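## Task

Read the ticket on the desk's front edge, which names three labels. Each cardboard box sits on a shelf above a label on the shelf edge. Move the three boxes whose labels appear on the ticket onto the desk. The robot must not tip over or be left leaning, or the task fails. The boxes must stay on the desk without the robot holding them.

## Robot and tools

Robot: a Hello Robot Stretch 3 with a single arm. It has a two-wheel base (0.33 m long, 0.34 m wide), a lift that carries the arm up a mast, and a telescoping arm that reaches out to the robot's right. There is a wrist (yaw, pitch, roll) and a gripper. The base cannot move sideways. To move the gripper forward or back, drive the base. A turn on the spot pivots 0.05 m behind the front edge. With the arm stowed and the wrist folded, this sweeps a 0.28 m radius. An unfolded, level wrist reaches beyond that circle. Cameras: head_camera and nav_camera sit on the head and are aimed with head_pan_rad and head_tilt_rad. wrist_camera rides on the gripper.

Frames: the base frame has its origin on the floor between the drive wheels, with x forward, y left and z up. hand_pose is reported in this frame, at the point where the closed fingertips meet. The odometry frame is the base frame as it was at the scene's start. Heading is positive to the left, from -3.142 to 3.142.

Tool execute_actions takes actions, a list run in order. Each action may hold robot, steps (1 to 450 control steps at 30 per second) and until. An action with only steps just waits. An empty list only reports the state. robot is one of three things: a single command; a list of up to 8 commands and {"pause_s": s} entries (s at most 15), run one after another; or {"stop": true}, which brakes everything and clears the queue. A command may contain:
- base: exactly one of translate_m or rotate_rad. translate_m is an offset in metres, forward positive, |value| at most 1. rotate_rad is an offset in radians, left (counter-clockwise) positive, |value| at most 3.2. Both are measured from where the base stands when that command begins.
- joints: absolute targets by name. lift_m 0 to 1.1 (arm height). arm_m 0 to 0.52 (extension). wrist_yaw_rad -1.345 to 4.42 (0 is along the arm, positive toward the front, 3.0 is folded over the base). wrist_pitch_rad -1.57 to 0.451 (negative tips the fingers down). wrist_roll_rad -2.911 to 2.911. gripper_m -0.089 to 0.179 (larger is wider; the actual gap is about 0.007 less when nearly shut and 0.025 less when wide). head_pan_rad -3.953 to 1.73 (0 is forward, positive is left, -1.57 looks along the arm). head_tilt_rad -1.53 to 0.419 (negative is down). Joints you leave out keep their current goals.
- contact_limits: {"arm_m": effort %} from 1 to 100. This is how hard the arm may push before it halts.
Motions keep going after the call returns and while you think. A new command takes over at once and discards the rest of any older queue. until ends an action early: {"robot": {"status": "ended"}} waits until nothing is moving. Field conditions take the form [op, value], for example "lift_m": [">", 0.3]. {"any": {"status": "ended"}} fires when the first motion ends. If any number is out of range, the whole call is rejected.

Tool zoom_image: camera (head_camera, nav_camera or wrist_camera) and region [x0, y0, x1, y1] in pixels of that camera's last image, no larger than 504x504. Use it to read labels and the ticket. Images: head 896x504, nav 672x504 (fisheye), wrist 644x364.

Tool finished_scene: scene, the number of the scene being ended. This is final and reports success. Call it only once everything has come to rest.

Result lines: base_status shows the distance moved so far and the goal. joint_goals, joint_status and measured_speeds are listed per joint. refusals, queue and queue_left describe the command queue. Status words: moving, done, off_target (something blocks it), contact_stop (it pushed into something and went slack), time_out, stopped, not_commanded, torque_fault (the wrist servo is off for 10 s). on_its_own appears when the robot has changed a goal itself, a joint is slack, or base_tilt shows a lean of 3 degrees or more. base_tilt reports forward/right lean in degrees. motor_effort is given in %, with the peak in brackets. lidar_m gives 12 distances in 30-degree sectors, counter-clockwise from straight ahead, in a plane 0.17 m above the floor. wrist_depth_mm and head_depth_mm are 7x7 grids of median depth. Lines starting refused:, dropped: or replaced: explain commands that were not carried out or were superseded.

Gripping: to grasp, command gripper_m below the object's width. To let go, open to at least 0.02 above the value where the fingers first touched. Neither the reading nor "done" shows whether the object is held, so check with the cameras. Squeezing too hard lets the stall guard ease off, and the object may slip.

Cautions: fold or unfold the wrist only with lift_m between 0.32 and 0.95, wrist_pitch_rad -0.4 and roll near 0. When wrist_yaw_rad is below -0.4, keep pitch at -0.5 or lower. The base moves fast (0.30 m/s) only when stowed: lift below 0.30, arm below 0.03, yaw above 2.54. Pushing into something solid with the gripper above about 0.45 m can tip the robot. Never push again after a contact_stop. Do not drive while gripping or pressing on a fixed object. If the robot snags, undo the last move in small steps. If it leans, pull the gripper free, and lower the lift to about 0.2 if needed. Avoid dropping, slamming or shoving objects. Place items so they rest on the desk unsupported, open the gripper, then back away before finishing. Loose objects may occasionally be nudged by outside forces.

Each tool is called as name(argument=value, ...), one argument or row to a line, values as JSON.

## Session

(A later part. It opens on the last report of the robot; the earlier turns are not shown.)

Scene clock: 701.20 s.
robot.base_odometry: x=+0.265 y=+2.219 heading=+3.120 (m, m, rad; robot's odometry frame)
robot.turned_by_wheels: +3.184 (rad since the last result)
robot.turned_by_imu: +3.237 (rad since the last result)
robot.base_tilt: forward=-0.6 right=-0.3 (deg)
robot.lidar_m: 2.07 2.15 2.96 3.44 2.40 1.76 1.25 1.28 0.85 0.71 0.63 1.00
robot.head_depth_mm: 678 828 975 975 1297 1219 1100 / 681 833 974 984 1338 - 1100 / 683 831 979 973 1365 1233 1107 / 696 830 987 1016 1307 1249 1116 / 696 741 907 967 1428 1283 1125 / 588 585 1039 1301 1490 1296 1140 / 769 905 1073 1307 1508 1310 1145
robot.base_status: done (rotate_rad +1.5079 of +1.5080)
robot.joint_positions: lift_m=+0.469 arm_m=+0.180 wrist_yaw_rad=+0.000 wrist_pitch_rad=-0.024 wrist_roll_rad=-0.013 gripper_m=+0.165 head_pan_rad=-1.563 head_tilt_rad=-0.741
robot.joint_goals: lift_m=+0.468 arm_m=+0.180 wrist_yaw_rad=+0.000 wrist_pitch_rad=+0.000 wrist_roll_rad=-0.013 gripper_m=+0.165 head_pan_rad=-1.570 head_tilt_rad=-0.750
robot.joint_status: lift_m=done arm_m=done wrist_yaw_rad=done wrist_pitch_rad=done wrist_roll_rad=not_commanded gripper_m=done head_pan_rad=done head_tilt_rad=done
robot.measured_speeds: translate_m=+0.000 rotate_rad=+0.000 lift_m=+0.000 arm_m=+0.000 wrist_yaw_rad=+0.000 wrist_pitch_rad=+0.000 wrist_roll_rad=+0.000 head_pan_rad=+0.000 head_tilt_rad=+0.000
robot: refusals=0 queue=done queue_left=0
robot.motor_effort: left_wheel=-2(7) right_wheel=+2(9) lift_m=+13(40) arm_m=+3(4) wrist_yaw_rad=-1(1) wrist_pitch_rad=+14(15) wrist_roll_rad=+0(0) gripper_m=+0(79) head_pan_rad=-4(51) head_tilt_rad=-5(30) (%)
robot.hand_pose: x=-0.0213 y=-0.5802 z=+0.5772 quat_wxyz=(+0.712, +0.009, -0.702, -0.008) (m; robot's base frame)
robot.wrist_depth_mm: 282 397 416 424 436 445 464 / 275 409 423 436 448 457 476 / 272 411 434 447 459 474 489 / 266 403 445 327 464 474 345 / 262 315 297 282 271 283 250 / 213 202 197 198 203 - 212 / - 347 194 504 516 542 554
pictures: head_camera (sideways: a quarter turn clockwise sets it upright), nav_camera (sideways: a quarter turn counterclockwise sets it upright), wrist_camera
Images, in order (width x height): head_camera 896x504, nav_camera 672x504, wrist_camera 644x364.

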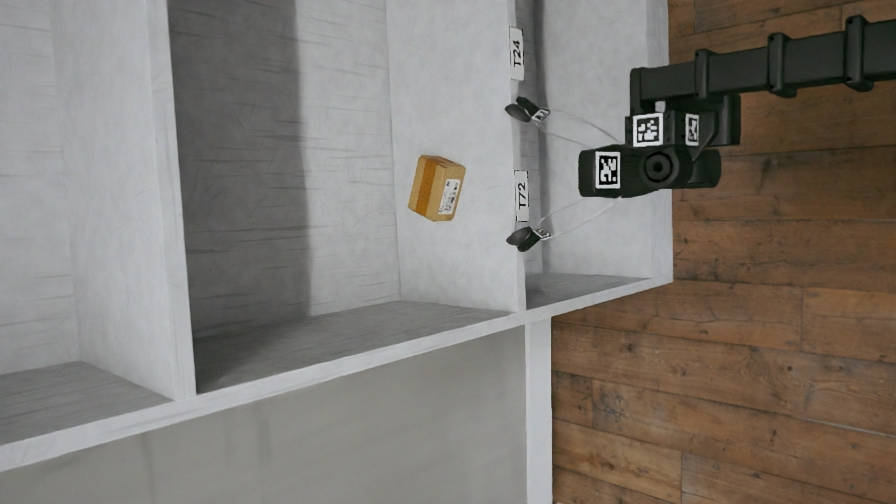

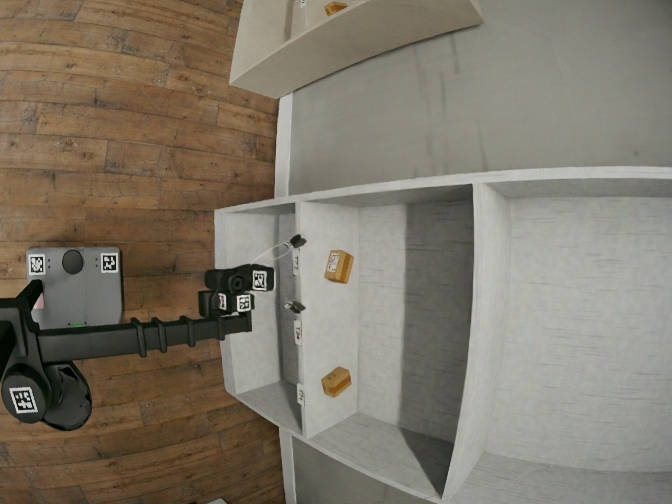

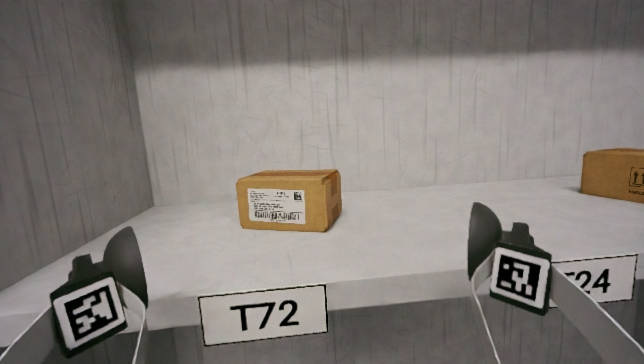

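execute_actions(
  actions=[
    {"robot":[{"base":{"translate_m":0.016},"joints":{"lift_m":0.465,"arm_m":0.22}},{"joints":{"arm_m":0.33},"contact_limits":{"arm_m":14}}],"steps":450,"until":{"robot":{"status":"ended"}}},
  ],
)

Scene clock: 712.40 s.
robot.base_odometry: x=+0.249 y=+2.219 heading=+3.120 (m, m, rad; robot's odometry frame)
robot.turned_by_wheels: +0.000 (rad since the last result)
robot.turned_by_imu: +0.000 (rad since the last result)
robot.base_tilt: forward=-0.6 right=-0.2 (deg)
robot.lidar_m: 2.06 2.14 2.94 3.45 2.43 1.78 1.27 1.30 0.87 0.63 0.62 0.99
robot.head_depth_mm: 681 827 976 971 1298 1219 1100 / 682 832 978 986 1305 1222 1096 / 681 833 983 974 1290 1235 1104 / 697 836 981 1014 1306 1253 1119 / 697 666 821 970 1462 1286 1121 / 534 608 1066 1301 1485 1295 1135 / 781 905 1070 1312 1503 1298 1145
robot.base_status: done (translate_m +0.0160 of +0.0160)
robot.joint_positions: lift_m=+0.466 arm_m=+0.330 wrist_yaw_rad=+0.000 wrist_pitch_rad=-0.024 wrist_roll_rad=-0.013 gripper_m=+0.165 head_pan_rad=-1.563 head_tilt_rad=-0.741
robot.joint_goals: lift_m=+0.465 arm_m=+0.330 wrist_yaw_rad=+0.000 wrist_pitch_rad=+0.000 wrist_roll_rad=-0.013 gripper_m=+0.165 head_pan_rad=-1.570 head_tilt_rad=-0.750
robot.joint_status: lift_m=done arm_m=done wrist_yaw_rad=done wrist_pitch_rad=done wrist_roll_rad=not_commanded gripper_m=done head_pan_rad=done head_tilt_rad=done
robot.measured_speeds: translate_m=+0.000 rotate_rad=+0.000 lift_m=+0.000 arm_m=+0.000 wrist_yaw_rad=+0.000 wrist_pitch_rad=+0.000 wrist_roll_rad=+0.000 head_pan_rad=+0.000 head_tilt_rad=+0.000
robot: refusals=0 queue=done queue_left=0
robot.motor_effort: left_wheel=-2(3) right_wheel=+3(9) lift_m=+12(14) arm_m=+3(4) wrist_yaw_rad=+0(1) wrist_pitch_rad=+14(14) wrist_roll_rad=+0(0) gripper_m=+0(0) head_pan_rad=-3(4) head_tilt_rad=-5(6) (%)
robot.contact_limits: arm_m 14 (drawing in: default 22, maximum 36; extending or still: default 29, maximum 48)
robot.hand_pose: x=-0.0213 y=-0.7302 z=+0.5742 quat_wxyz=(+0.712, +0.009, -0.702, -0.008) (m; robot's base frame)
robot.wrist_depth_mm: 260 265 273 281 287 294 302 / 259 272 278 287 296 302 310 / 253 279 288 293 304 311 319 / 250 287 294 302 311 319 328 / 245 290 152 138 219 271 241 / 205 194 156 142 166 - 176 / - 144 141 138 135 132 130
pictures: head_camera (sideways: a quarter turn clockwise sets it upright), nav_camera (sideways: a quarter turn counterclockwise sets it upright), wrist_camera
Images, in order (width x height): head_camera 896x504, nav_camera 672x504, wrist_camera 644x364.

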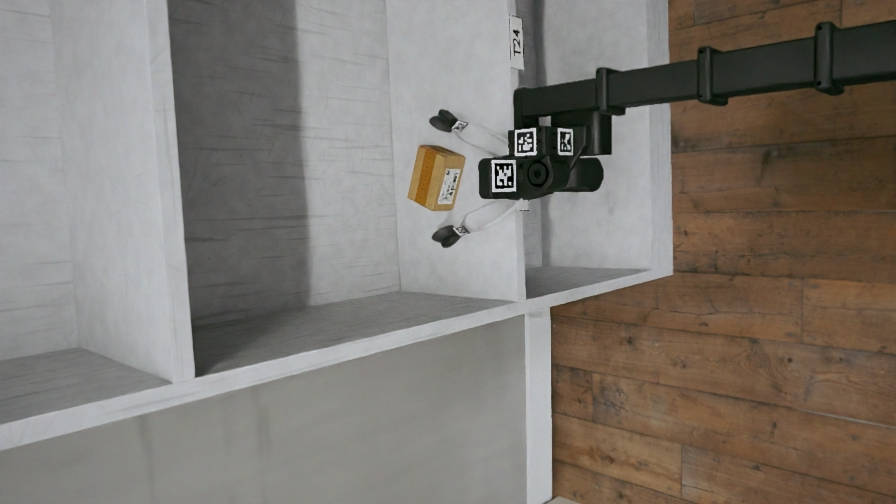

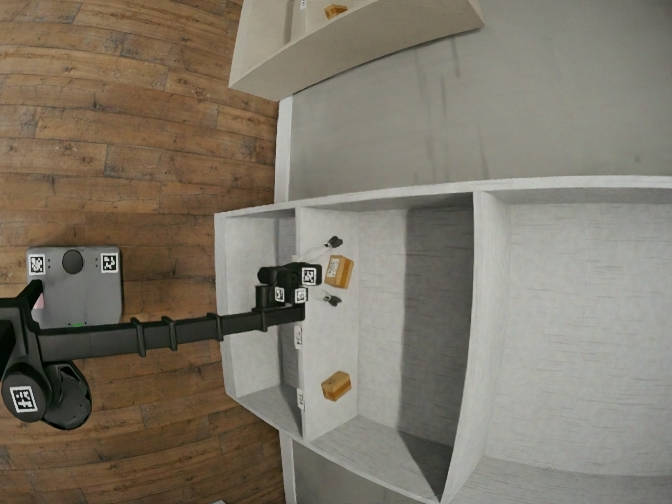

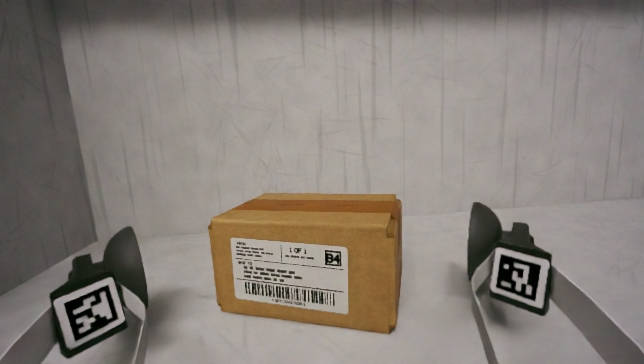

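execute_actions(
  actions=[
    {"robot":[{"joints":{"arm_m":0.342},"contact_limits":{"arm_m":14}},{"joints":{"gripper_m":0.062}},{"pause_s":0.3},{"joints":{"lift_m":0.495}}],"steps":450,"until":{"robot":{"status":"ended"}}},
  ],
)

Scene clock: 722.00 s.
robot.base_odometry: x=+0.249 y=+2.219 heading=+3.120 (m, m, rad; robot's odometry frame)
robot.turned_by_wheels: +0.000 (rad since the last result)
robot.turned_by_imu: +0.000 (rad since the last result)
robot.base_tilt: forward=-0.6 right=-0.3 (deg)
robot.lidar_m: 2.06 2.13 2.94 3.45 2.43 1.78 1.27 1.30 0.86 0.63 0.62 0.99
robot.head_depth_mm: 678 826 976 973 1291 1221 1096 / 682 829 976 992 1279 1223 1091 / 683 831 979 956 1302 1239 1108 / 698 831 981 1013 1299 1250 1118 / 697 666 817 967 1452 1294 1128 / 534 606 1069 1299 1486 1298 1137 / 782 906 1071 1315 1505 1309 1143
robot.base_status: done (translate_m +0.0160 of +0.0160)
robot.joint_positions: lift_m=+0.494 arm_m=+0.342 wrist_yaw_rad=+0.000 wrist_pitch_rad=-0.029 wrist_roll_rad=-0.013 gripper_m=+0.063 head_pan_rad=-1.563 head_tilt_rad=-0.741
robot.joint_goals: lift_m=+0.495 arm_m=+0.342 wrist_yaw_rad=+0.000 wrist_pitch_rad=+0.000 wrist_roll_rad=-0.013 gripper_m=+0.062 head_pan_rad=-1.570 head_tilt_rad=-0.750
robot.joint_status: lift_m=done arm_m=done wrist_yaw_rad=done wrist_pitch_rad=done wrist_roll_rad=not_commanded gripper_m=done head_pan_rad=done head_tilt_rad=done
robot.measured_speeds: translate_m=+0.000 rotate_rad=+0.000 lift_m=+0.000 arm_m=+0.000 wrist_yaw_rad=+0.000 wrist_pitch_rad=+0.000 wrist_roll_rad=+0.000 head_pan_rad=+0.000 head_tilt_rad=+0.000
robot: refusals=0 queue=done queue_left=0
robot.motor_effort: left_wheel=-2(2) right_wheel=+3(2) lift_m=+40(42) arm_m=+3(4) wrist_yaw_rad=-1(0) wrist_pitch_rad=+17(18) wrist_roll_rad=+0(0) gripper_m=-17(91) head_pan_rad=-4(4) head_tilt_rad=-6(6) (%)
robot.contact_limits: arm_m 14 (drawing in: default 22, maximum 36; extending or still: default 29, maximum 48)
robot.hand_pose: x=-0.0213 y=-0.7421 z=+0.6015 quat_wxyz=(+0.712, +0.011, -0.702, -0.010) (m; robot's base frame)
robot.wrist_depth_mm: 246 254 261 267 276 282 290 / 255 261 267 275 283 290 299 / 253 268 275 282 290 299 308 / 249 275 283 288 298 309 318 / 246 281 139 128 123 313 308 / 232 267 138 127 120 222 218 / 193 179 171 133 160 172 168
pictures: head_camera (sideways: a quarter turn clockwise sets it upright), nav_camera (sideways: a quarter turn counterclockwise sets it upright), wrist_camera
Images, in order (width x height): head_camera 896x504, nav_camera 672x504, wrist_camera 644x364.

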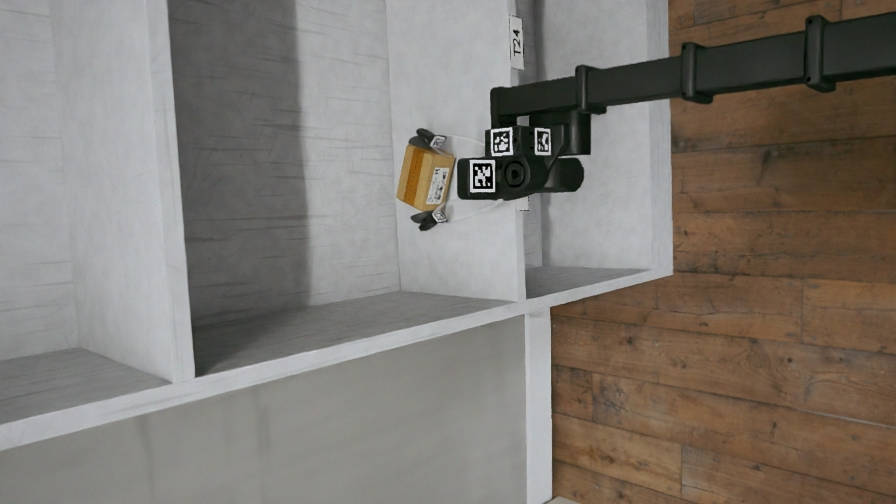

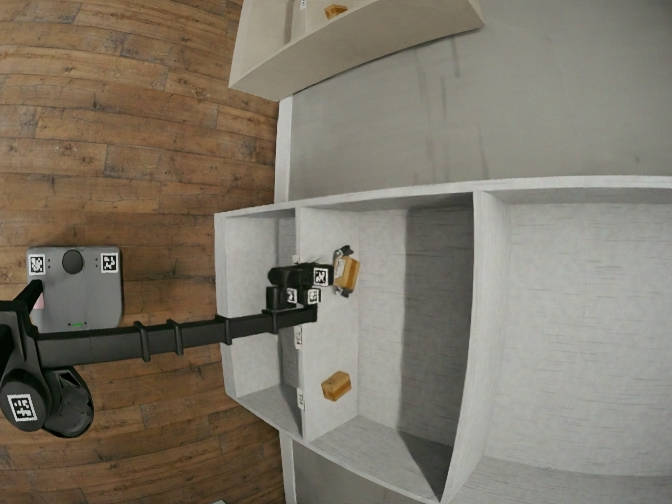

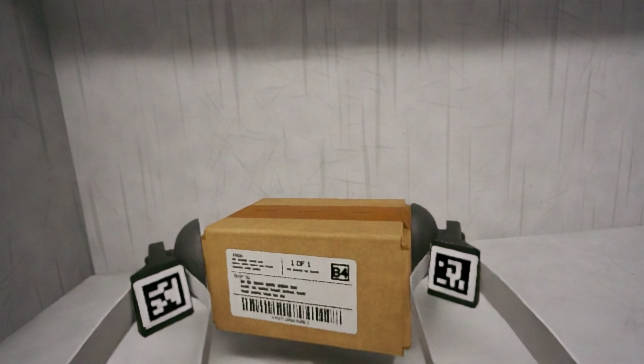

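execute_actions(
  actions=[
    {"robot":[{"joints":{"arm_m":0.1}},{"base":{"rotate_rad":1.518},"joints":{"arm_m":0.0,"head_pan_rad":0.0,"head_tilt_rad":-0.5}},{"base":{"translate_m":1.0},"joints":{"lift_m":0.90}},{"base":{"translate_m":1.0}},{"base":{"translate_m":0.265}},{"base":{"rotate_rad":1.645},"joints":{"head_pan_rad":-1.57,"head_tilt_rad":-0.45}}],"steps":450,"until":{"robot":{"status":"ended"}}},
    {"steps":450,"until":{"robot":{"status":"ended"}}},
    {"steps":450,"until":{"robot":{"status":"ended"}}},
  ],
)

Scene clock: 782.47 s.
robot.base_odometry: x=+0.081 y=-0.039 heading=+0.000 (m, m, rad; robot's odometry frame)
robot.turned_by_wheels: +3.163 (rad since the last result)
robot.turned_by_imu: +3.216 (rad since the last result)
robot.base_tilt: forward=-0.6 right=-0.2 (deg)
robot.lidar_m: 1.81 1.91 2.67 2.88 2.69 2.01 1.95 2.04 1.20 0.97 1.22 1.87
robot.head_depth_mm: 1259 1376 982 1323 1637 1500 - / 1274 1403 1005 1348 413 - - / 1289 1419 1029 1710 427 - 1219 / 1295 1422 1058 1773 1842 1507 1253 / 1318 1443 1087 1793 1862 1515 1258 / 1323 1454 1113 875 1811 1530 1266 / 1332 1481 1154 1845 1973 1550 1275
robot.base_status: done (rotate_rad +1.6449 of +1.6450)
robot.joint_positions: lift_m=+0.899 arm_m=+0.000 wrist_yaw_rad=+0.000 wrist_pitch_rad=-0.031 wrist_roll_rad=-0.013 gripper_m=+0.063 head_pan_rad=-1.563 head_tilt_rad=-0.458
robot.joint_goals: lift_m=+0.900 arm_m=+0.000 wrist_yaw_rad=+0.000 wrist_pitch_rad=+0.000 wrist_roll_rad=-0.013 gripper_m=+0.062 head_pan_rad=-1.570 head_tilt_rad=-0.450
robot.joint_status: lift_m=done arm_m=done wrist_yaw_rad=done wrist_pitch_rad=done wrist_roll_rad=not_commanded gripper_m=done head_pan_rad=done head_tilt_rad=done
robot.measured_speeds: translate_m=+0.000 rotate_rad=+0.000 lift_m=+0.000 arm_m=+0.000 wrist_yaw_rad=+0.000 wrist_pitch_rad=+0.000 wrist_roll_rad=+0.000 head_pan_rad=+0.000 head_tilt_rad=+0.000
robot: refusals=0 queue=done queue_left=0
robot.motor_effort: left_wheel=-2(6) right_wheel=+2(9) lift_m=+40(42) arm_m=-4(5) wrist_yaw_rad=+0(0) wrist_pitch_rad=+18(18) wrist_roll_rad=+0(0) gripper_m=-17(18) head_pan_rad=-5(55) head_tilt_rad=+6(28) (%)
robot.hand_pose: x=-0.0213 y=-0.4007 z=+1.0062 quat_wxyz=(+0.712, +0.011, -0.702, -0.011) (m; robot's base frame)
robot.wrist_depth_mm: - - - - - - - / - - - - - - - / - - - - - - - / - 859 633 714 749 699 768 / 560 542 139 128 124 - - / - - 138 127 120 - - / - - - 133 - - -
pictures: head_camera (sideways: a quarter turn clockwise sets it upright), nav_camera (sideways: a quarter turn counterclockwise sets it upright), wrist_camera
Images, in order (width x height): head_camera 896x504, nav_camera 672x504, wrist_camera 644x364.

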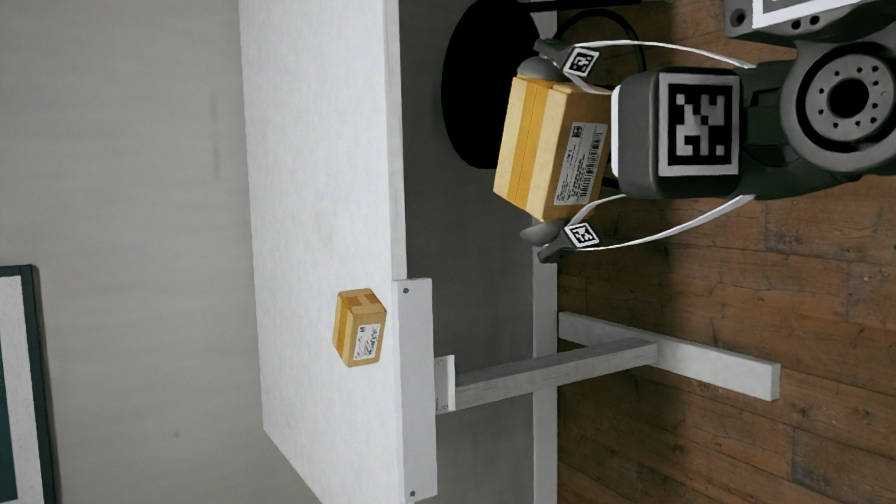

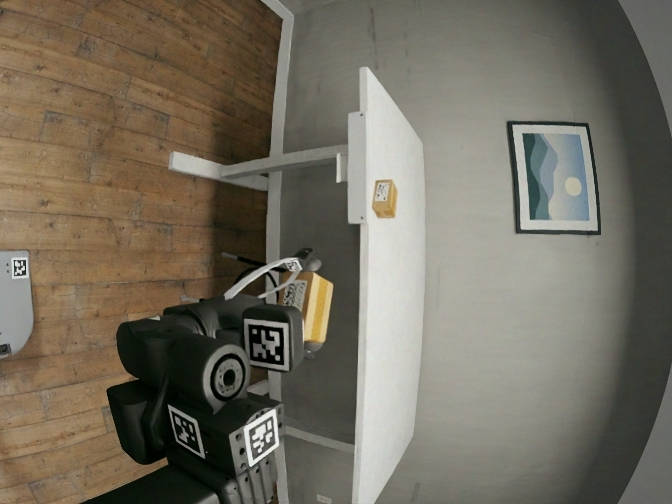

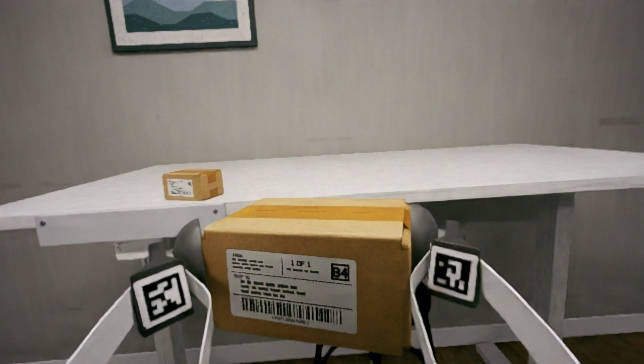

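execute_actions(
  actions=[
    {"robot":[{"joints":{"arm_m":0.52},"contact_limits":{"arm_m":14}},{"joints":{"lift_m":0.874}}],"steps":450,"until":{"robot":{"status":"ended"}}},
  ],
)

Scene clock: 798.70 s.
robot.base_odometry: x=+0.081 y=-0.039 heading=+0.000 (m, m, rad; robot's odometry frame)
robot.turned_by_wheels: +0.000 (rad since the last result)
robot.turned_by_imu: +0.000 (rad since the last result)
robot.base_tilt: forward=-0.6 right=-0.3 (deg)
robot.lidar_m: 1.81 1.91 2.67 2.87 2.70 2.01 1.95 2.04 1.20 0.97 1.22 1.87
robot.head_depth_mm: 1260 1368 1017 - 1696 1446 1216 / 1284 1397 1183 1343 1651 1434 1231 / 1294 1414 1204 1756 1786 1488 1242 / 1300 1430 1063 1778 1883 1502 1247 / 1304 1447 1084 1790 1864 1514 1257 / 1323 1447 1120 874 1802 1535 1268 / 1340 1466 1151 1847 1970 1556 1279
robot.base_status: done (rotate_rad +1.6449 of +1.6450)
robot.joint_positions: lift_m=+0.875 arm_m=+0.519 wrist_yaw_rad=+0.000 wrist_pitch_rad=-0.031 wrist_roll_rad=-0.013 gripper_m=+0.063 head_pan_rad=-1.563 head_tilt_rad=-0.458
robot.joint_goals: lift_m=+0.874 arm_m=+0.520 wrist_yaw_rad=+0.000 wrist_pitch_rad=+0.000 wrist_roll_rad=-0.013 gripper_m=+0.062 head_pan_rad=-1.570 head_tilt_rad=-0.450
robot.joint_status: lift_m=done arm_m=done wrist_yaw_rad=done wrist_pitch_rad=done wrist_roll_rad=not_commanded gripper_m=done head_pan_rad=done head_tilt_rad=done
robot.measured_speeds: translate_m=+0.000 rotate_rad=+0.000 lift_m=+0.000 arm_m=+0.000 wrist_yaw_rad=+0.000 wrist_pitch_rad=+0.000 wrist_roll_rad=+0.000 head_pan_rad=+0.000 head_tilt_rad=+0.000
robot: refusals=0 queue=done queue_left=0
robot.motor_effort: left_wheel=-1(2) right_wheel=+2(3) lift_m=+14(39) arm_m=+3(3) wrist_yaw_rad=-1(0) wrist_pitch_rad=+18(18) wrist_roll_rad=+0(0) gripper_m=-16(17) head_pan_rad=-4(4) head_tilt_rad=+5(5) (%)
robot.contact_limits: arm_m 14 (drawing in: default 22, maximum 36; extending or still: default 29, maximum 48)
robot.hand_pose: x=-0.0213 y=-0.9192 z=+0.9813 quat_wxyz=(+0.712, +0.011, -0.702, -0.011) (m; robot's base frame)
robot.wrist_depth_mm: 738 764 769 784 782 813 817 / 759 783 795 789 812 827 829 / 785 805 820 828 831 843 847 / 786 662 596 541 500 462 433 / 331 320 139 128 124 261 250 / 211 215 138 127 120 179 176 / 164 144 142 132 129 138 136
pictures: head_camera (sideways: a quarter turn clockwise sets it upright), nav_camera (sideways: a quarter turn counterclockwise sets it upright), wrist_camera
Images, in order (width x height): head_camera 896x504, nav_camera 672x504, wrist_camera 644x364.

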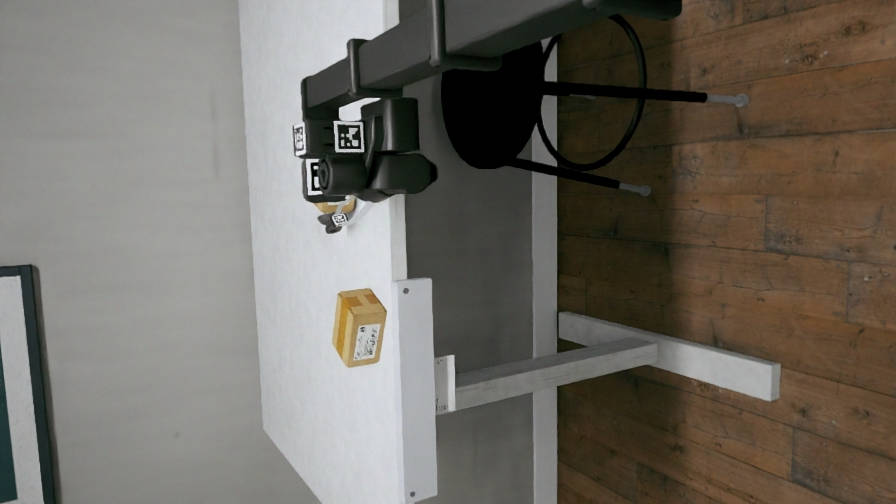

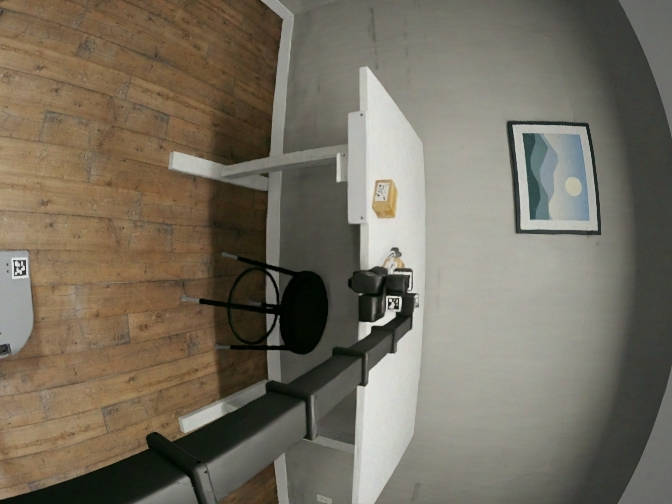

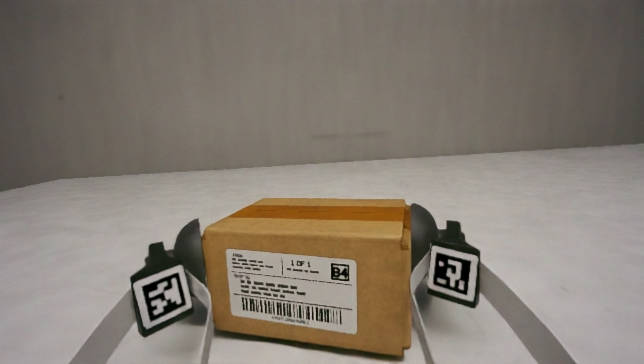

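execute_actions(
  actions=[
    {"robot":[{"joints":{"lift_m":0.868}},{"joints":{"gripper_m":0.14}},{"joints":{"arm_m":0.3,"lift_m":0.878}}],"steps":450,"until":{"robot":{"status":"ended"}}},
  ],
)

Scene clock: 877.27 s.
robot.base_odometry: x=+0.081 y=-0.039 heading=+0.000 (m, m, rad; robot's odometry frame)
robot.turned_by_wheels: +0.000 (rad since the last result)
robot.turned_by_imu: +0.000 (rad since the last result)
robot.base_tilt: forward=-0.6 right=-0.3 (deg)
robot.lidar_m: 1.81 1.91 2.67 2.88 2.70 2.01 1.95 2.04 1.20 0.96 1.22 1.86
robot.head_depth_mm: 1263 1371 986 - 1700 1463 1210 / 1273 1389 1003 - 1727 1441 1226 / 1288 1414 896 - 1754 1491 1237 / 1298 1423 1062 1782 1899 1515 1247 / 1310 1434 1089 1792 1858 1513 1259 / 1324 1457 1119 877 1825 1530 1268 / 1337 1469 1148 1852 1966 1557 1277
robot.base_status: done (rotate_rad +1.6449 of +1.6450)
robot.joint_positions: lift_m=+0.877 arm_m=+0.300 wrist_yaw_rad=+0.000 wrist_pitch_rad=-0.024 wrist_roll_rad=-0.013 gripper_m=+0.140 head_pan_rad=-1.563 head_tilt_rad=-0.458
robot.joint_goals: lift_m=+0.878 arm_m=+0.300 wrist_yaw_rad=+0.000 wrist_pitch_rad=+0.000 wrist_roll_rad=-0.013 gripper_m=+0.140 head_pan_rad=-1.570 head_tilt_rad=-0.450
robot.joint_status: lift_m=done arm_m=done wrist_yaw_rad=done wrist_pitch_rad=done wrist_roll_rad=not_commanded gripper_m=done head_pan_rad=done head_tilt_rad=done
robot.measured_speeds: translate_m=+0.000 rotate_rad=+0.000 lift_m=+0.000 arm_m=+0.000 wrist_yaw_rad=+0.000 wrist_pitch_rad=+0.000 wrist_roll_rad=+0.000 head_pan_rad=+0.000 head_tilt_rad=+0.000
robot: refusals=0 queue=done queue_left=0
robot.motor_effort: left_wheel=-1(2) right_wheel=+2(2) lift_m=+39(42) arm_m=-3(4) wrist_yaw_rad=-1(1) wrist_pitch_rad=+14(18) wrist_roll_rad=+0(0) gripper_m=-1(83) head_pan_rad=-3(5) head_tilt_rad=+5(5) (%)
robot.hand_pose: x=-0.0213 y=-0.7009 z=+0.9858 quat_wxyz=(+0.712, +0.009, -0.702, -0.009) (m; robot's base frame)
robot.wrist_depth_mm: 963 963 974 - - - - / 979 - - - - - - / 995 - - - - - - / - 725 654 373 543 501 457 / 277 293 320 302 292 297 276 / 237 - - - - - - / 240 - - - 747 - -
pictures: head_camera (sideways: a quarter turn clockwise sets it upright), nav_camera (sideways: a quarter turn counterclockwise sets it upright), wrist_camera
Images, in order (width x height): head_camera 896x504, nav_camera 672x504, wrist_camera 644x364.

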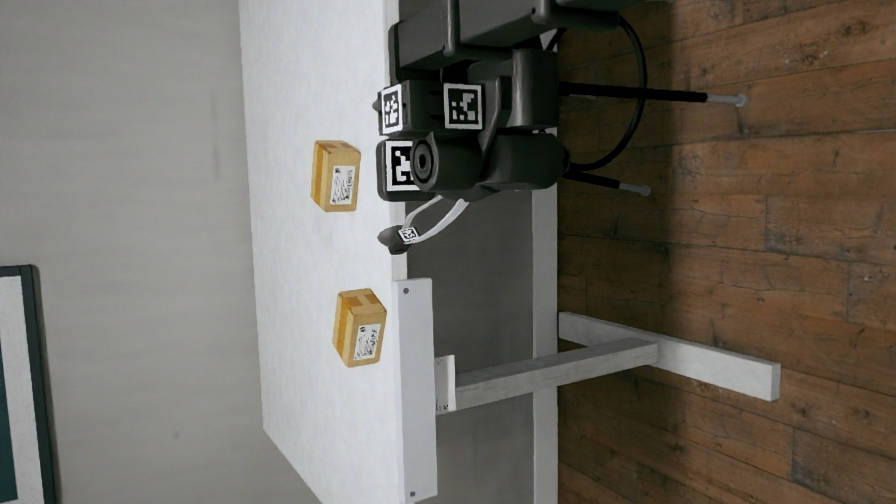

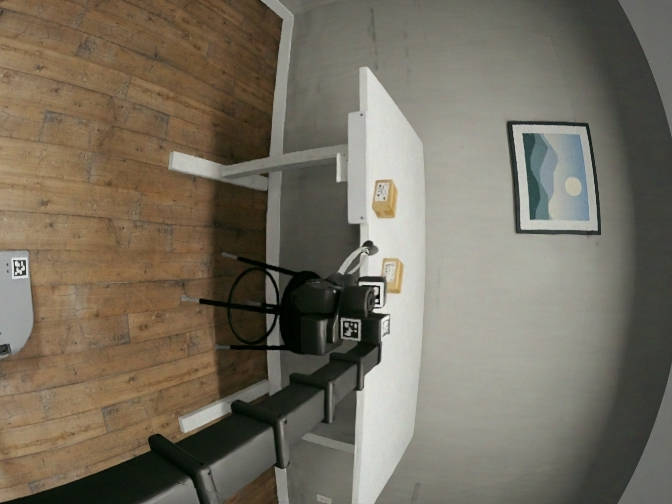

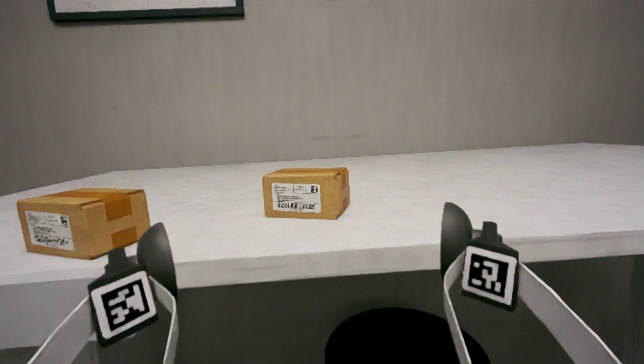

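execute_actions(
  actions=[
    {"robot":[{"joints":{"arm_m":0.08}},{"base":{"rotate_rad":1.987},"joints":{"arm_m":0.0,"wrist_pitch_rad":-0.4,"lift_m":0.7,"gripper_m":0.04,"head_pan_rad":0.0,"head_tilt_rad":-0.5}},{"joints":{"wrist_yaw_rad":3.0,"lift_m":0.36}},{"joints":{"lift_m":0.27}},{"base":{"translate_m":1.0}},{"base":{"translate_m":1.0}},{"base":{"translate_m":0.47}},{"base":{"rotate_rad":1.133},"joints":{"lift_m":0.36,"head_pan_rad":-1.57,"head_tilt_rad":-0.75}}],"steps":450,"until":{"robot":{"status":"ended"}}},
    {"steps":450,"until":{"robot":{"status":"ended"}}},
    {"steps":450,"until":{"robot":{"status":"ended"}}},
  ],
)

Scene clock: 916.13 s.
robot.base_odometry: x=-0.917 y=+2.220 heading=+3.120 (m, m, rad; robot's odometry frame)
robot.turned_by_wheels: +3.120 (rad since the last result)
robot.turned_by_imu: +3.174 (rad since the last result)
robot.base_tilt: forward=-0.5 right=-0.3 (deg)
robot.lidar_m: 0.89 0.92 1.27 3.41 3.33 2.99 2.44 1.17 0.75 0.91 0.75 0.92
robot.head_depth_mm: 677 861 1012 993 1294 1235 1092 / 700 865 1016 1020 1333 1245 1115 / 723 869 1029 1005 1319 1258 1134 / 744 870 1029 1058 1364 1268 1118 / 761 878 1034 1028 1360 1285 1131 / 763 880 1037 1060 1301 1300 1127 / 769 798 872 964 1520 1309 1141
robot.base_status: done (rotate_rad +1.1329 of +1.1330)
robot.joint_positions: lift_m=+0.359 arm_m=+0.000 wrist_yaw_rad=+2.999 wrist_pitch_rad=-0.416 wrist_roll_rad=-0.013 gripper_m=+0.040 head_pan_rad=-1.563 head_tilt_rad=-0.741
robot.joint_goals: lift_m=+0.360 arm_m=+0.000 wrist_yaw_rad=+3.000 wrist_pitch_rad=-0.400 wrist_roll_rad=-0.013 gripper_m=+0.040 head_pan_rad=-1.570 head_tilt_rad=-0.750
robot.joint_status: lift_m=done arm_m=done wrist_yaw_rad=done wrist_pitch_rad=done wrist_roll_rad=not_commanded gripper_m=done head_pan_rad=done head_tilt_rad=done
robot.measured_speeds: translate_m=+0.000 rotate_rad=+0.000 lift_m=+0.000 arm_m=+0.000 wrist_yaw_rad=+0.000 wrist_pitch_rad=+0.000 wrist_roll_rad=+0.000 head_pan_rad=+0.000 head_tilt_rad=+0.000
robot: refusals=0 queue=done queue_left=0
robot.motor_effort: left_wheel=-1(9) right_wheel=+2(12) lift_m=+39(40) arm_m=-4(5) wrist_yaw_rad=+1(4) wrist_pitch_rad=+10(16) wrist_roll_rad=+0(0) gripper_m=+1(80) head_pan_rad=-4(51) head_tilt_rad=-6(30) (%)
robot.hand_pose: x=+0.0107 y=+0.0771 z=+0.3724 quat_wxyz=(+0.195, +0.696, +0.098, +0.684) (m; robot's base frame)
robot.wrist_depth_mm: - - - - - - 849 / - - - - - - 854 / - - - - - - 869 / 986 - 983 934 946 913 853 / 791 744 791 749 741 729 731 / 637 633 - 608 608 606 597 / 546 539 541 537 526 518 518
pictures: head_camera (sideways: a quarter turn clockwise sets it upright), nav_camera (sideways: a quarter turn counterclockwise sets it upright), wrist_camera
Images, in order (width x height): head_camera 896x504, nav_camera 672x504, wrist_camera 644x364.

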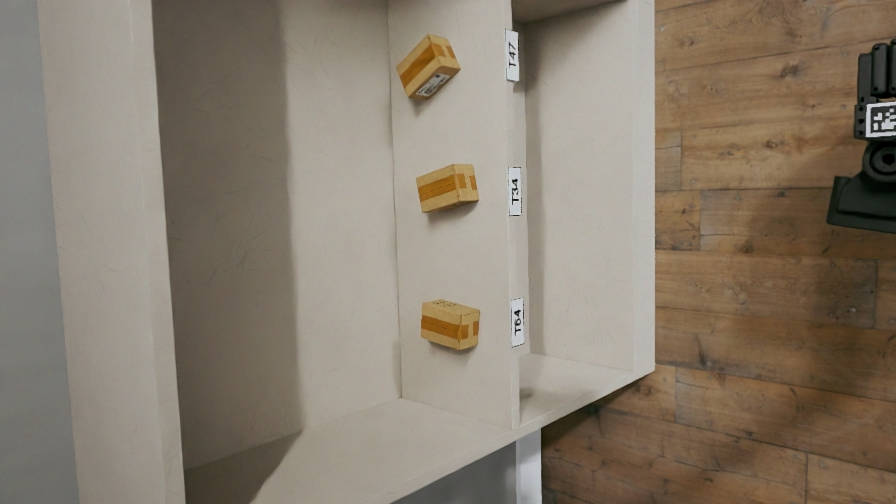

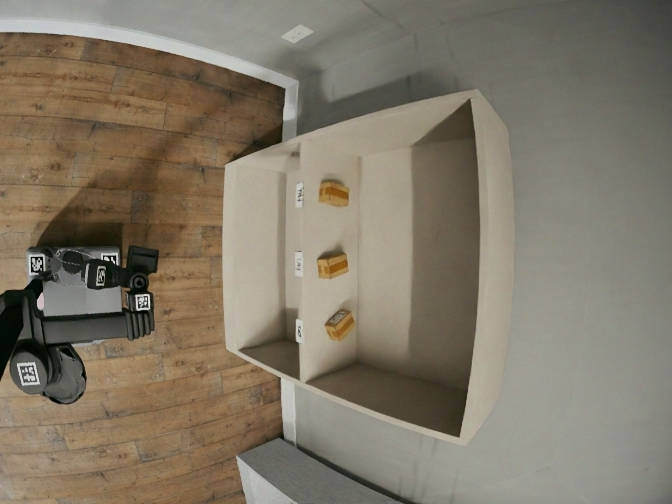

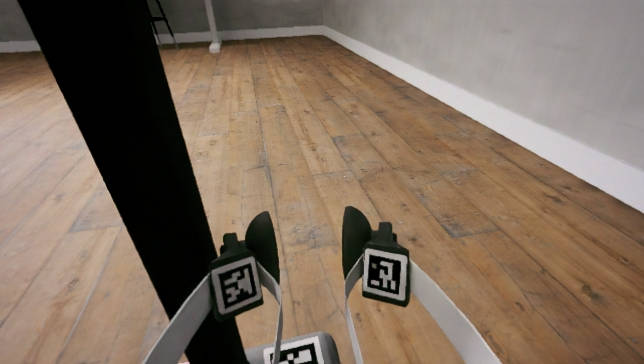

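execute_actions(
  actions=[
    {"robot":[{"joints":{"wrist_yaw_rad":0.0,"lift_m":0.48,"gripper_m":0.13},"base":{"translate_m":0.008}},{"joints":{"wrist_pitch_rad":0.0,"arm_m":0.16}}],"steps":450,"until":{"robot":{"status":"ended"}}},
  ],
)

Scene clock: 928.20 s.
robot.base_odometry: x=-0.925 y=+2.220 heading=+3.120 (m, m, rad; robot's odometry frame)
robot.turned_by_wheels: +0.000 (rad since the last result)
robot.turned_by_imu: +0.000 (rad since the last result)
robot.base_tilt: forward=-0.6 right=-0.3 (deg)
robot.lidar_m: 0.88 0.91 1.26 3.40 3.35 3.00 2.45 1.18 0.76 0.91 0.74 0.91
robot.head_depth_mm: 682 857 1013 986 1309 1245 1096 / 701 864 1017 1026 1331 - 1092 / 719 867 1026 1004 1373 1221 1108 / 745 874 1034 1055 1364 1268 1119 / 760 872 1032 1028 1339 1279 1123 / 762 879 1019 1054 1307 1306 1139 / 767 779 853 976 1522 1309 1144
robot.base_status: done (translate_m +0.0080 of +0.0080)
robot.joint_positions: lift_m=+0.479 arm_m=+0.160 wrist_yaw_rad=+0.001 wrist_pitch_rad=-0.025 wrist_roll_rad=-0.013 gripper_m=+0.130 head_pan_rad=-1.563 head_tilt_rad=-0.741
robot.joint_goals: lift_m=+0.480 arm_m=+0.160 wrist_yaw_rad=+0.000 wrist_pitch_rad=+0.000 wrist_roll_rad=-0.013 gripper_m=+0.130 head_pan_rad=-1.570 head_tilt_rad=-0.750
robot.joint_status: lift_m=done arm_m=done wrist_yaw_rad=done wrist_pitch_rad=done wrist_roll_rad=not_commanded gripper_m=done head_pan_rad=done head_tilt_rad=done
robot.measured_speeds: translate_m=+0.000 rotate_rad=+0.000 lift_m=+0.000 arm_m=+0.000 wrist_yaw_rad=+0.000 wrist_pitch_rad=+0.000 wrist_roll_rad=+0.000 head_pan_rad=+0.000 head_tilt_rad=+0.000
robot: refusals=0 queue=done queue_left=0
robot.motor_effort: left_wheel=-2(2) right_wheel=+2(8) lift_m=+40(40) arm_m=+3(3) wrist_yaw_rad=-2(4) wrist_pitch_rad=+15(14) wrist_roll_rad=+0(0) gripper_m=+0(79) head_pan_rad=-3(4) head_tilt_rad=-6(5) (%)
robot.hand_pose: x=-0.0212 y=-0.5602 z=+0.5877 quat_wxyz=(+0.712, +0.009, -0.702, -0.009) (m; robot's base frame)
robot.wrist_depth_mm: 447 458 467 475 487 497 384 / 463 465 478 488 504 512 387 / 474 478 493 502 512 521 393 / 485 498 505 509 522 519 397 / 338 372 434 319 397 372 359 / 302 - 287 277 269 286 278 / 245 542 546 566 583 587 394
pictures: head_camera (sideways: a quarter turn clockwise sets it upright), nav_camera (sideways: a quarter turn counterclockwise sets it upright), wrist_camera
Images, in order (width x height): head_camera 896x504, nav_camera 672x504, wrist_camera 644x364.

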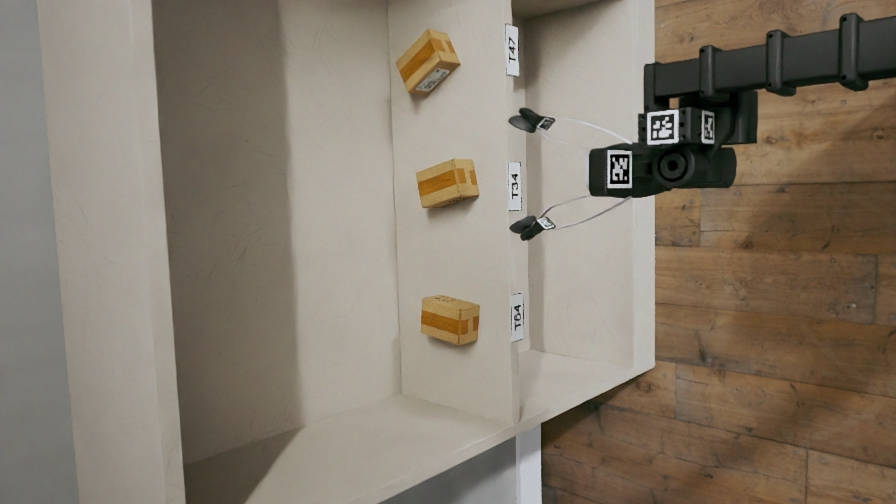

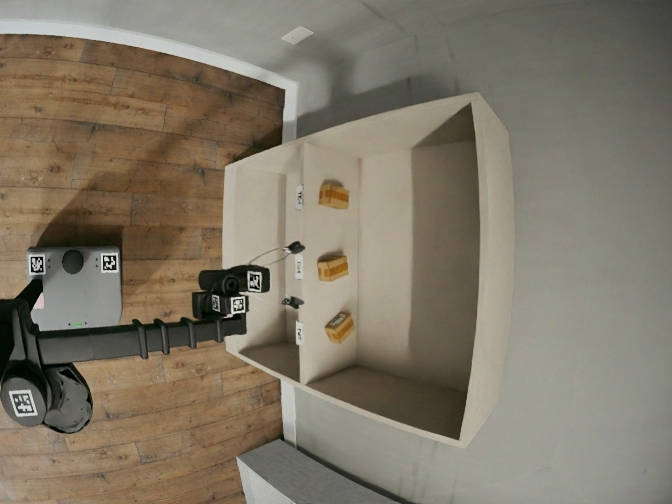

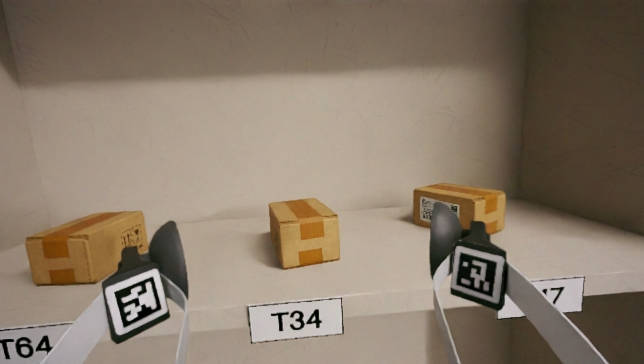

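execute_actions(
  actions=[
    {"robot":[{"joints":{"lift_m":0.437}},{"joints":{"arm_m":0.27},"contact_limits":{"arm_m":14}}],"steps":450,"until":{"robot":{"status":"ended"}}},
  ],
)

Scene clock: 945.90 s.
robot.base_odometry: x=-0.925 y=+2.220 heading=+3.120 (m, m, rad; robot's odometry frame)
robot.turned_by_wheels: +0.000 (rad since the last result)
robot.turned_by_imu: +0.000 (rad since the last result)
robot.base_tilt: forward=-0.6 right=-0.4 (deg)
robot.lidar_m: 0.88 0.91 1.26 3.39 3.33 3.00 2.45 1.18 0.75 0.91 0.74 0.91
robot.head_depth_mm: 678 861 1011 988 1311 1249 1105 / 700 860 1014 1029 1391 1228 1098 / 723 869 1021 1011 1319 1262 1104 / 744 872 1026 1059 1360 1271 1117 / 760 873 1032 1028 1347 1292 1123 / 764 881 1019 1056 1302 1295 1134 / 769 780 854 972 1522 1304 1148
robot.base_status: done (translate_m +0.0080 of +0.0080)
robot.joint_positions: lift_m=+0.438 arm_m=+0.270 wrist_yaw_rad=+0.001 wrist_pitch_rad=-0.024 wrist_roll_rad=-0.013 gripper_m=+0.130 head_pan_rad=-1.563 head_tilt_rad=-0.741
robot.joint_goals: lift_m=+0.437 arm_m=+0.270 wrist_yaw_rad=+0.000 wrist_pitch_rad=+0.000 wrist_roll_rad=-0.013 gripper_m=+0.130 head_pan_rad=-1.570 head_tilt_rad=-0.750
robot.joint_status: lift_m=done arm_m=done wrist_yaw_rad=done wrist_pitch_rad=done wrist_roll_rad=not_commanded gripper_m=done head_pan_rad=done head_tilt_rad=done
robot.measured_speeds: translate_m=+0.000 rotate_rad=+0.000 lift_m=+0.000 arm_m=+0.000 wrist_yaw_rad=+0.000 wrist_pitch_rad=+0.000 wrist_roll_rad=+0.000 head_pan_rad=+0.000 head_tilt_rad=+0.000
robot: refusals=0 queue=done queue_left=0
robot.motor_effort: left_wheel=-1(2) right_wheel=+2(2) lift_m=+13(40) arm_m=+3(3) wrist_yaw_rad=+0(1) wrist_pitch_rad=+14(15) wrist_roll_rad=+0(0) gripper_m=+1(0) head_pan_rad=-4(4) head_tilt_rad=-6(6) (%)
robot.contact_limits: arm_m 14 (drawing in: default 22, maximum 36; extending or still: default 29, maximum 48)
robot.hand_pose: x=-0.0212 y=-0.6702 z=+0.5460 quat_wxyz=(+0.712, +0.009, -0.702, -0.008) (m; robot's base frame)
robot.wrist_depth_mm: 350 356 363 369 380 387 385 / 360 366 373 380 392 397 391 / 367 376 382 394 399 407 394 / 378 384 392 395 409 275 351 / 253 353 274 197 274 252 244 / 212 - 196 191 185 184 175 / 166 145 147 144 145 148 152
pictures: head_camera (sideways: a quarter turn clockwise sets it upright), nav_camera (sideways: a quarter turn counterclockwise sets it upright), wrist_camera
Images, in order (width x height): head_camera 896x504, nav_camera 672x504, wrist_camera 644x364.

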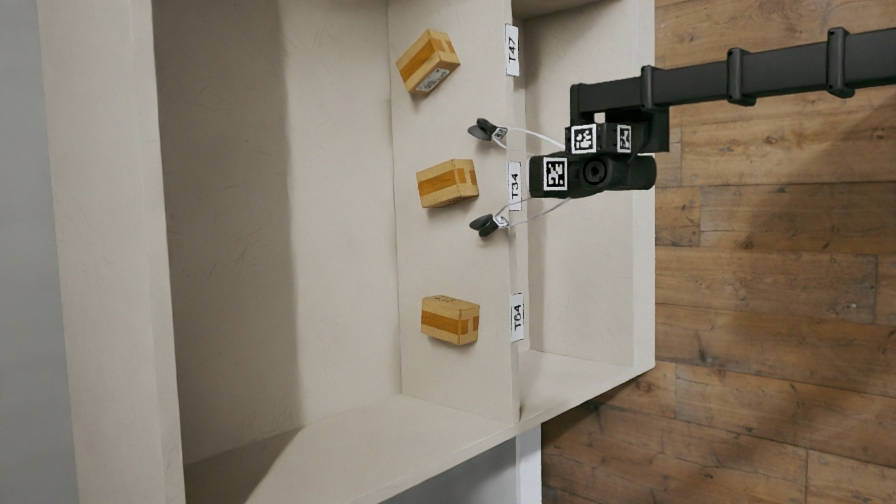

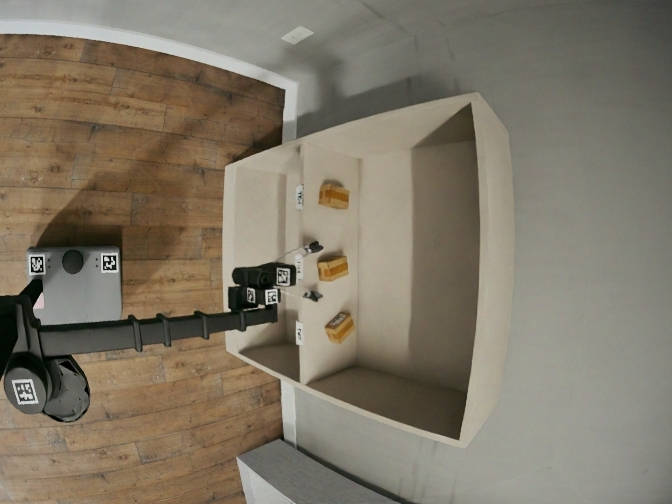

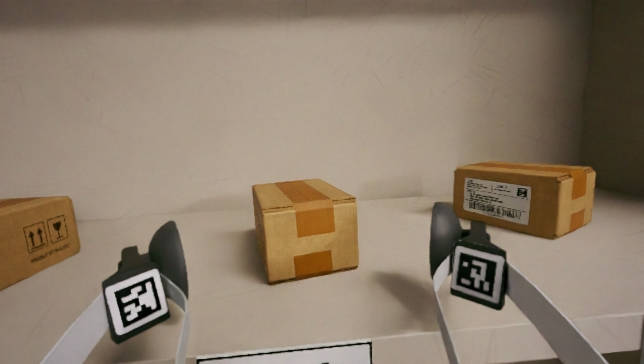

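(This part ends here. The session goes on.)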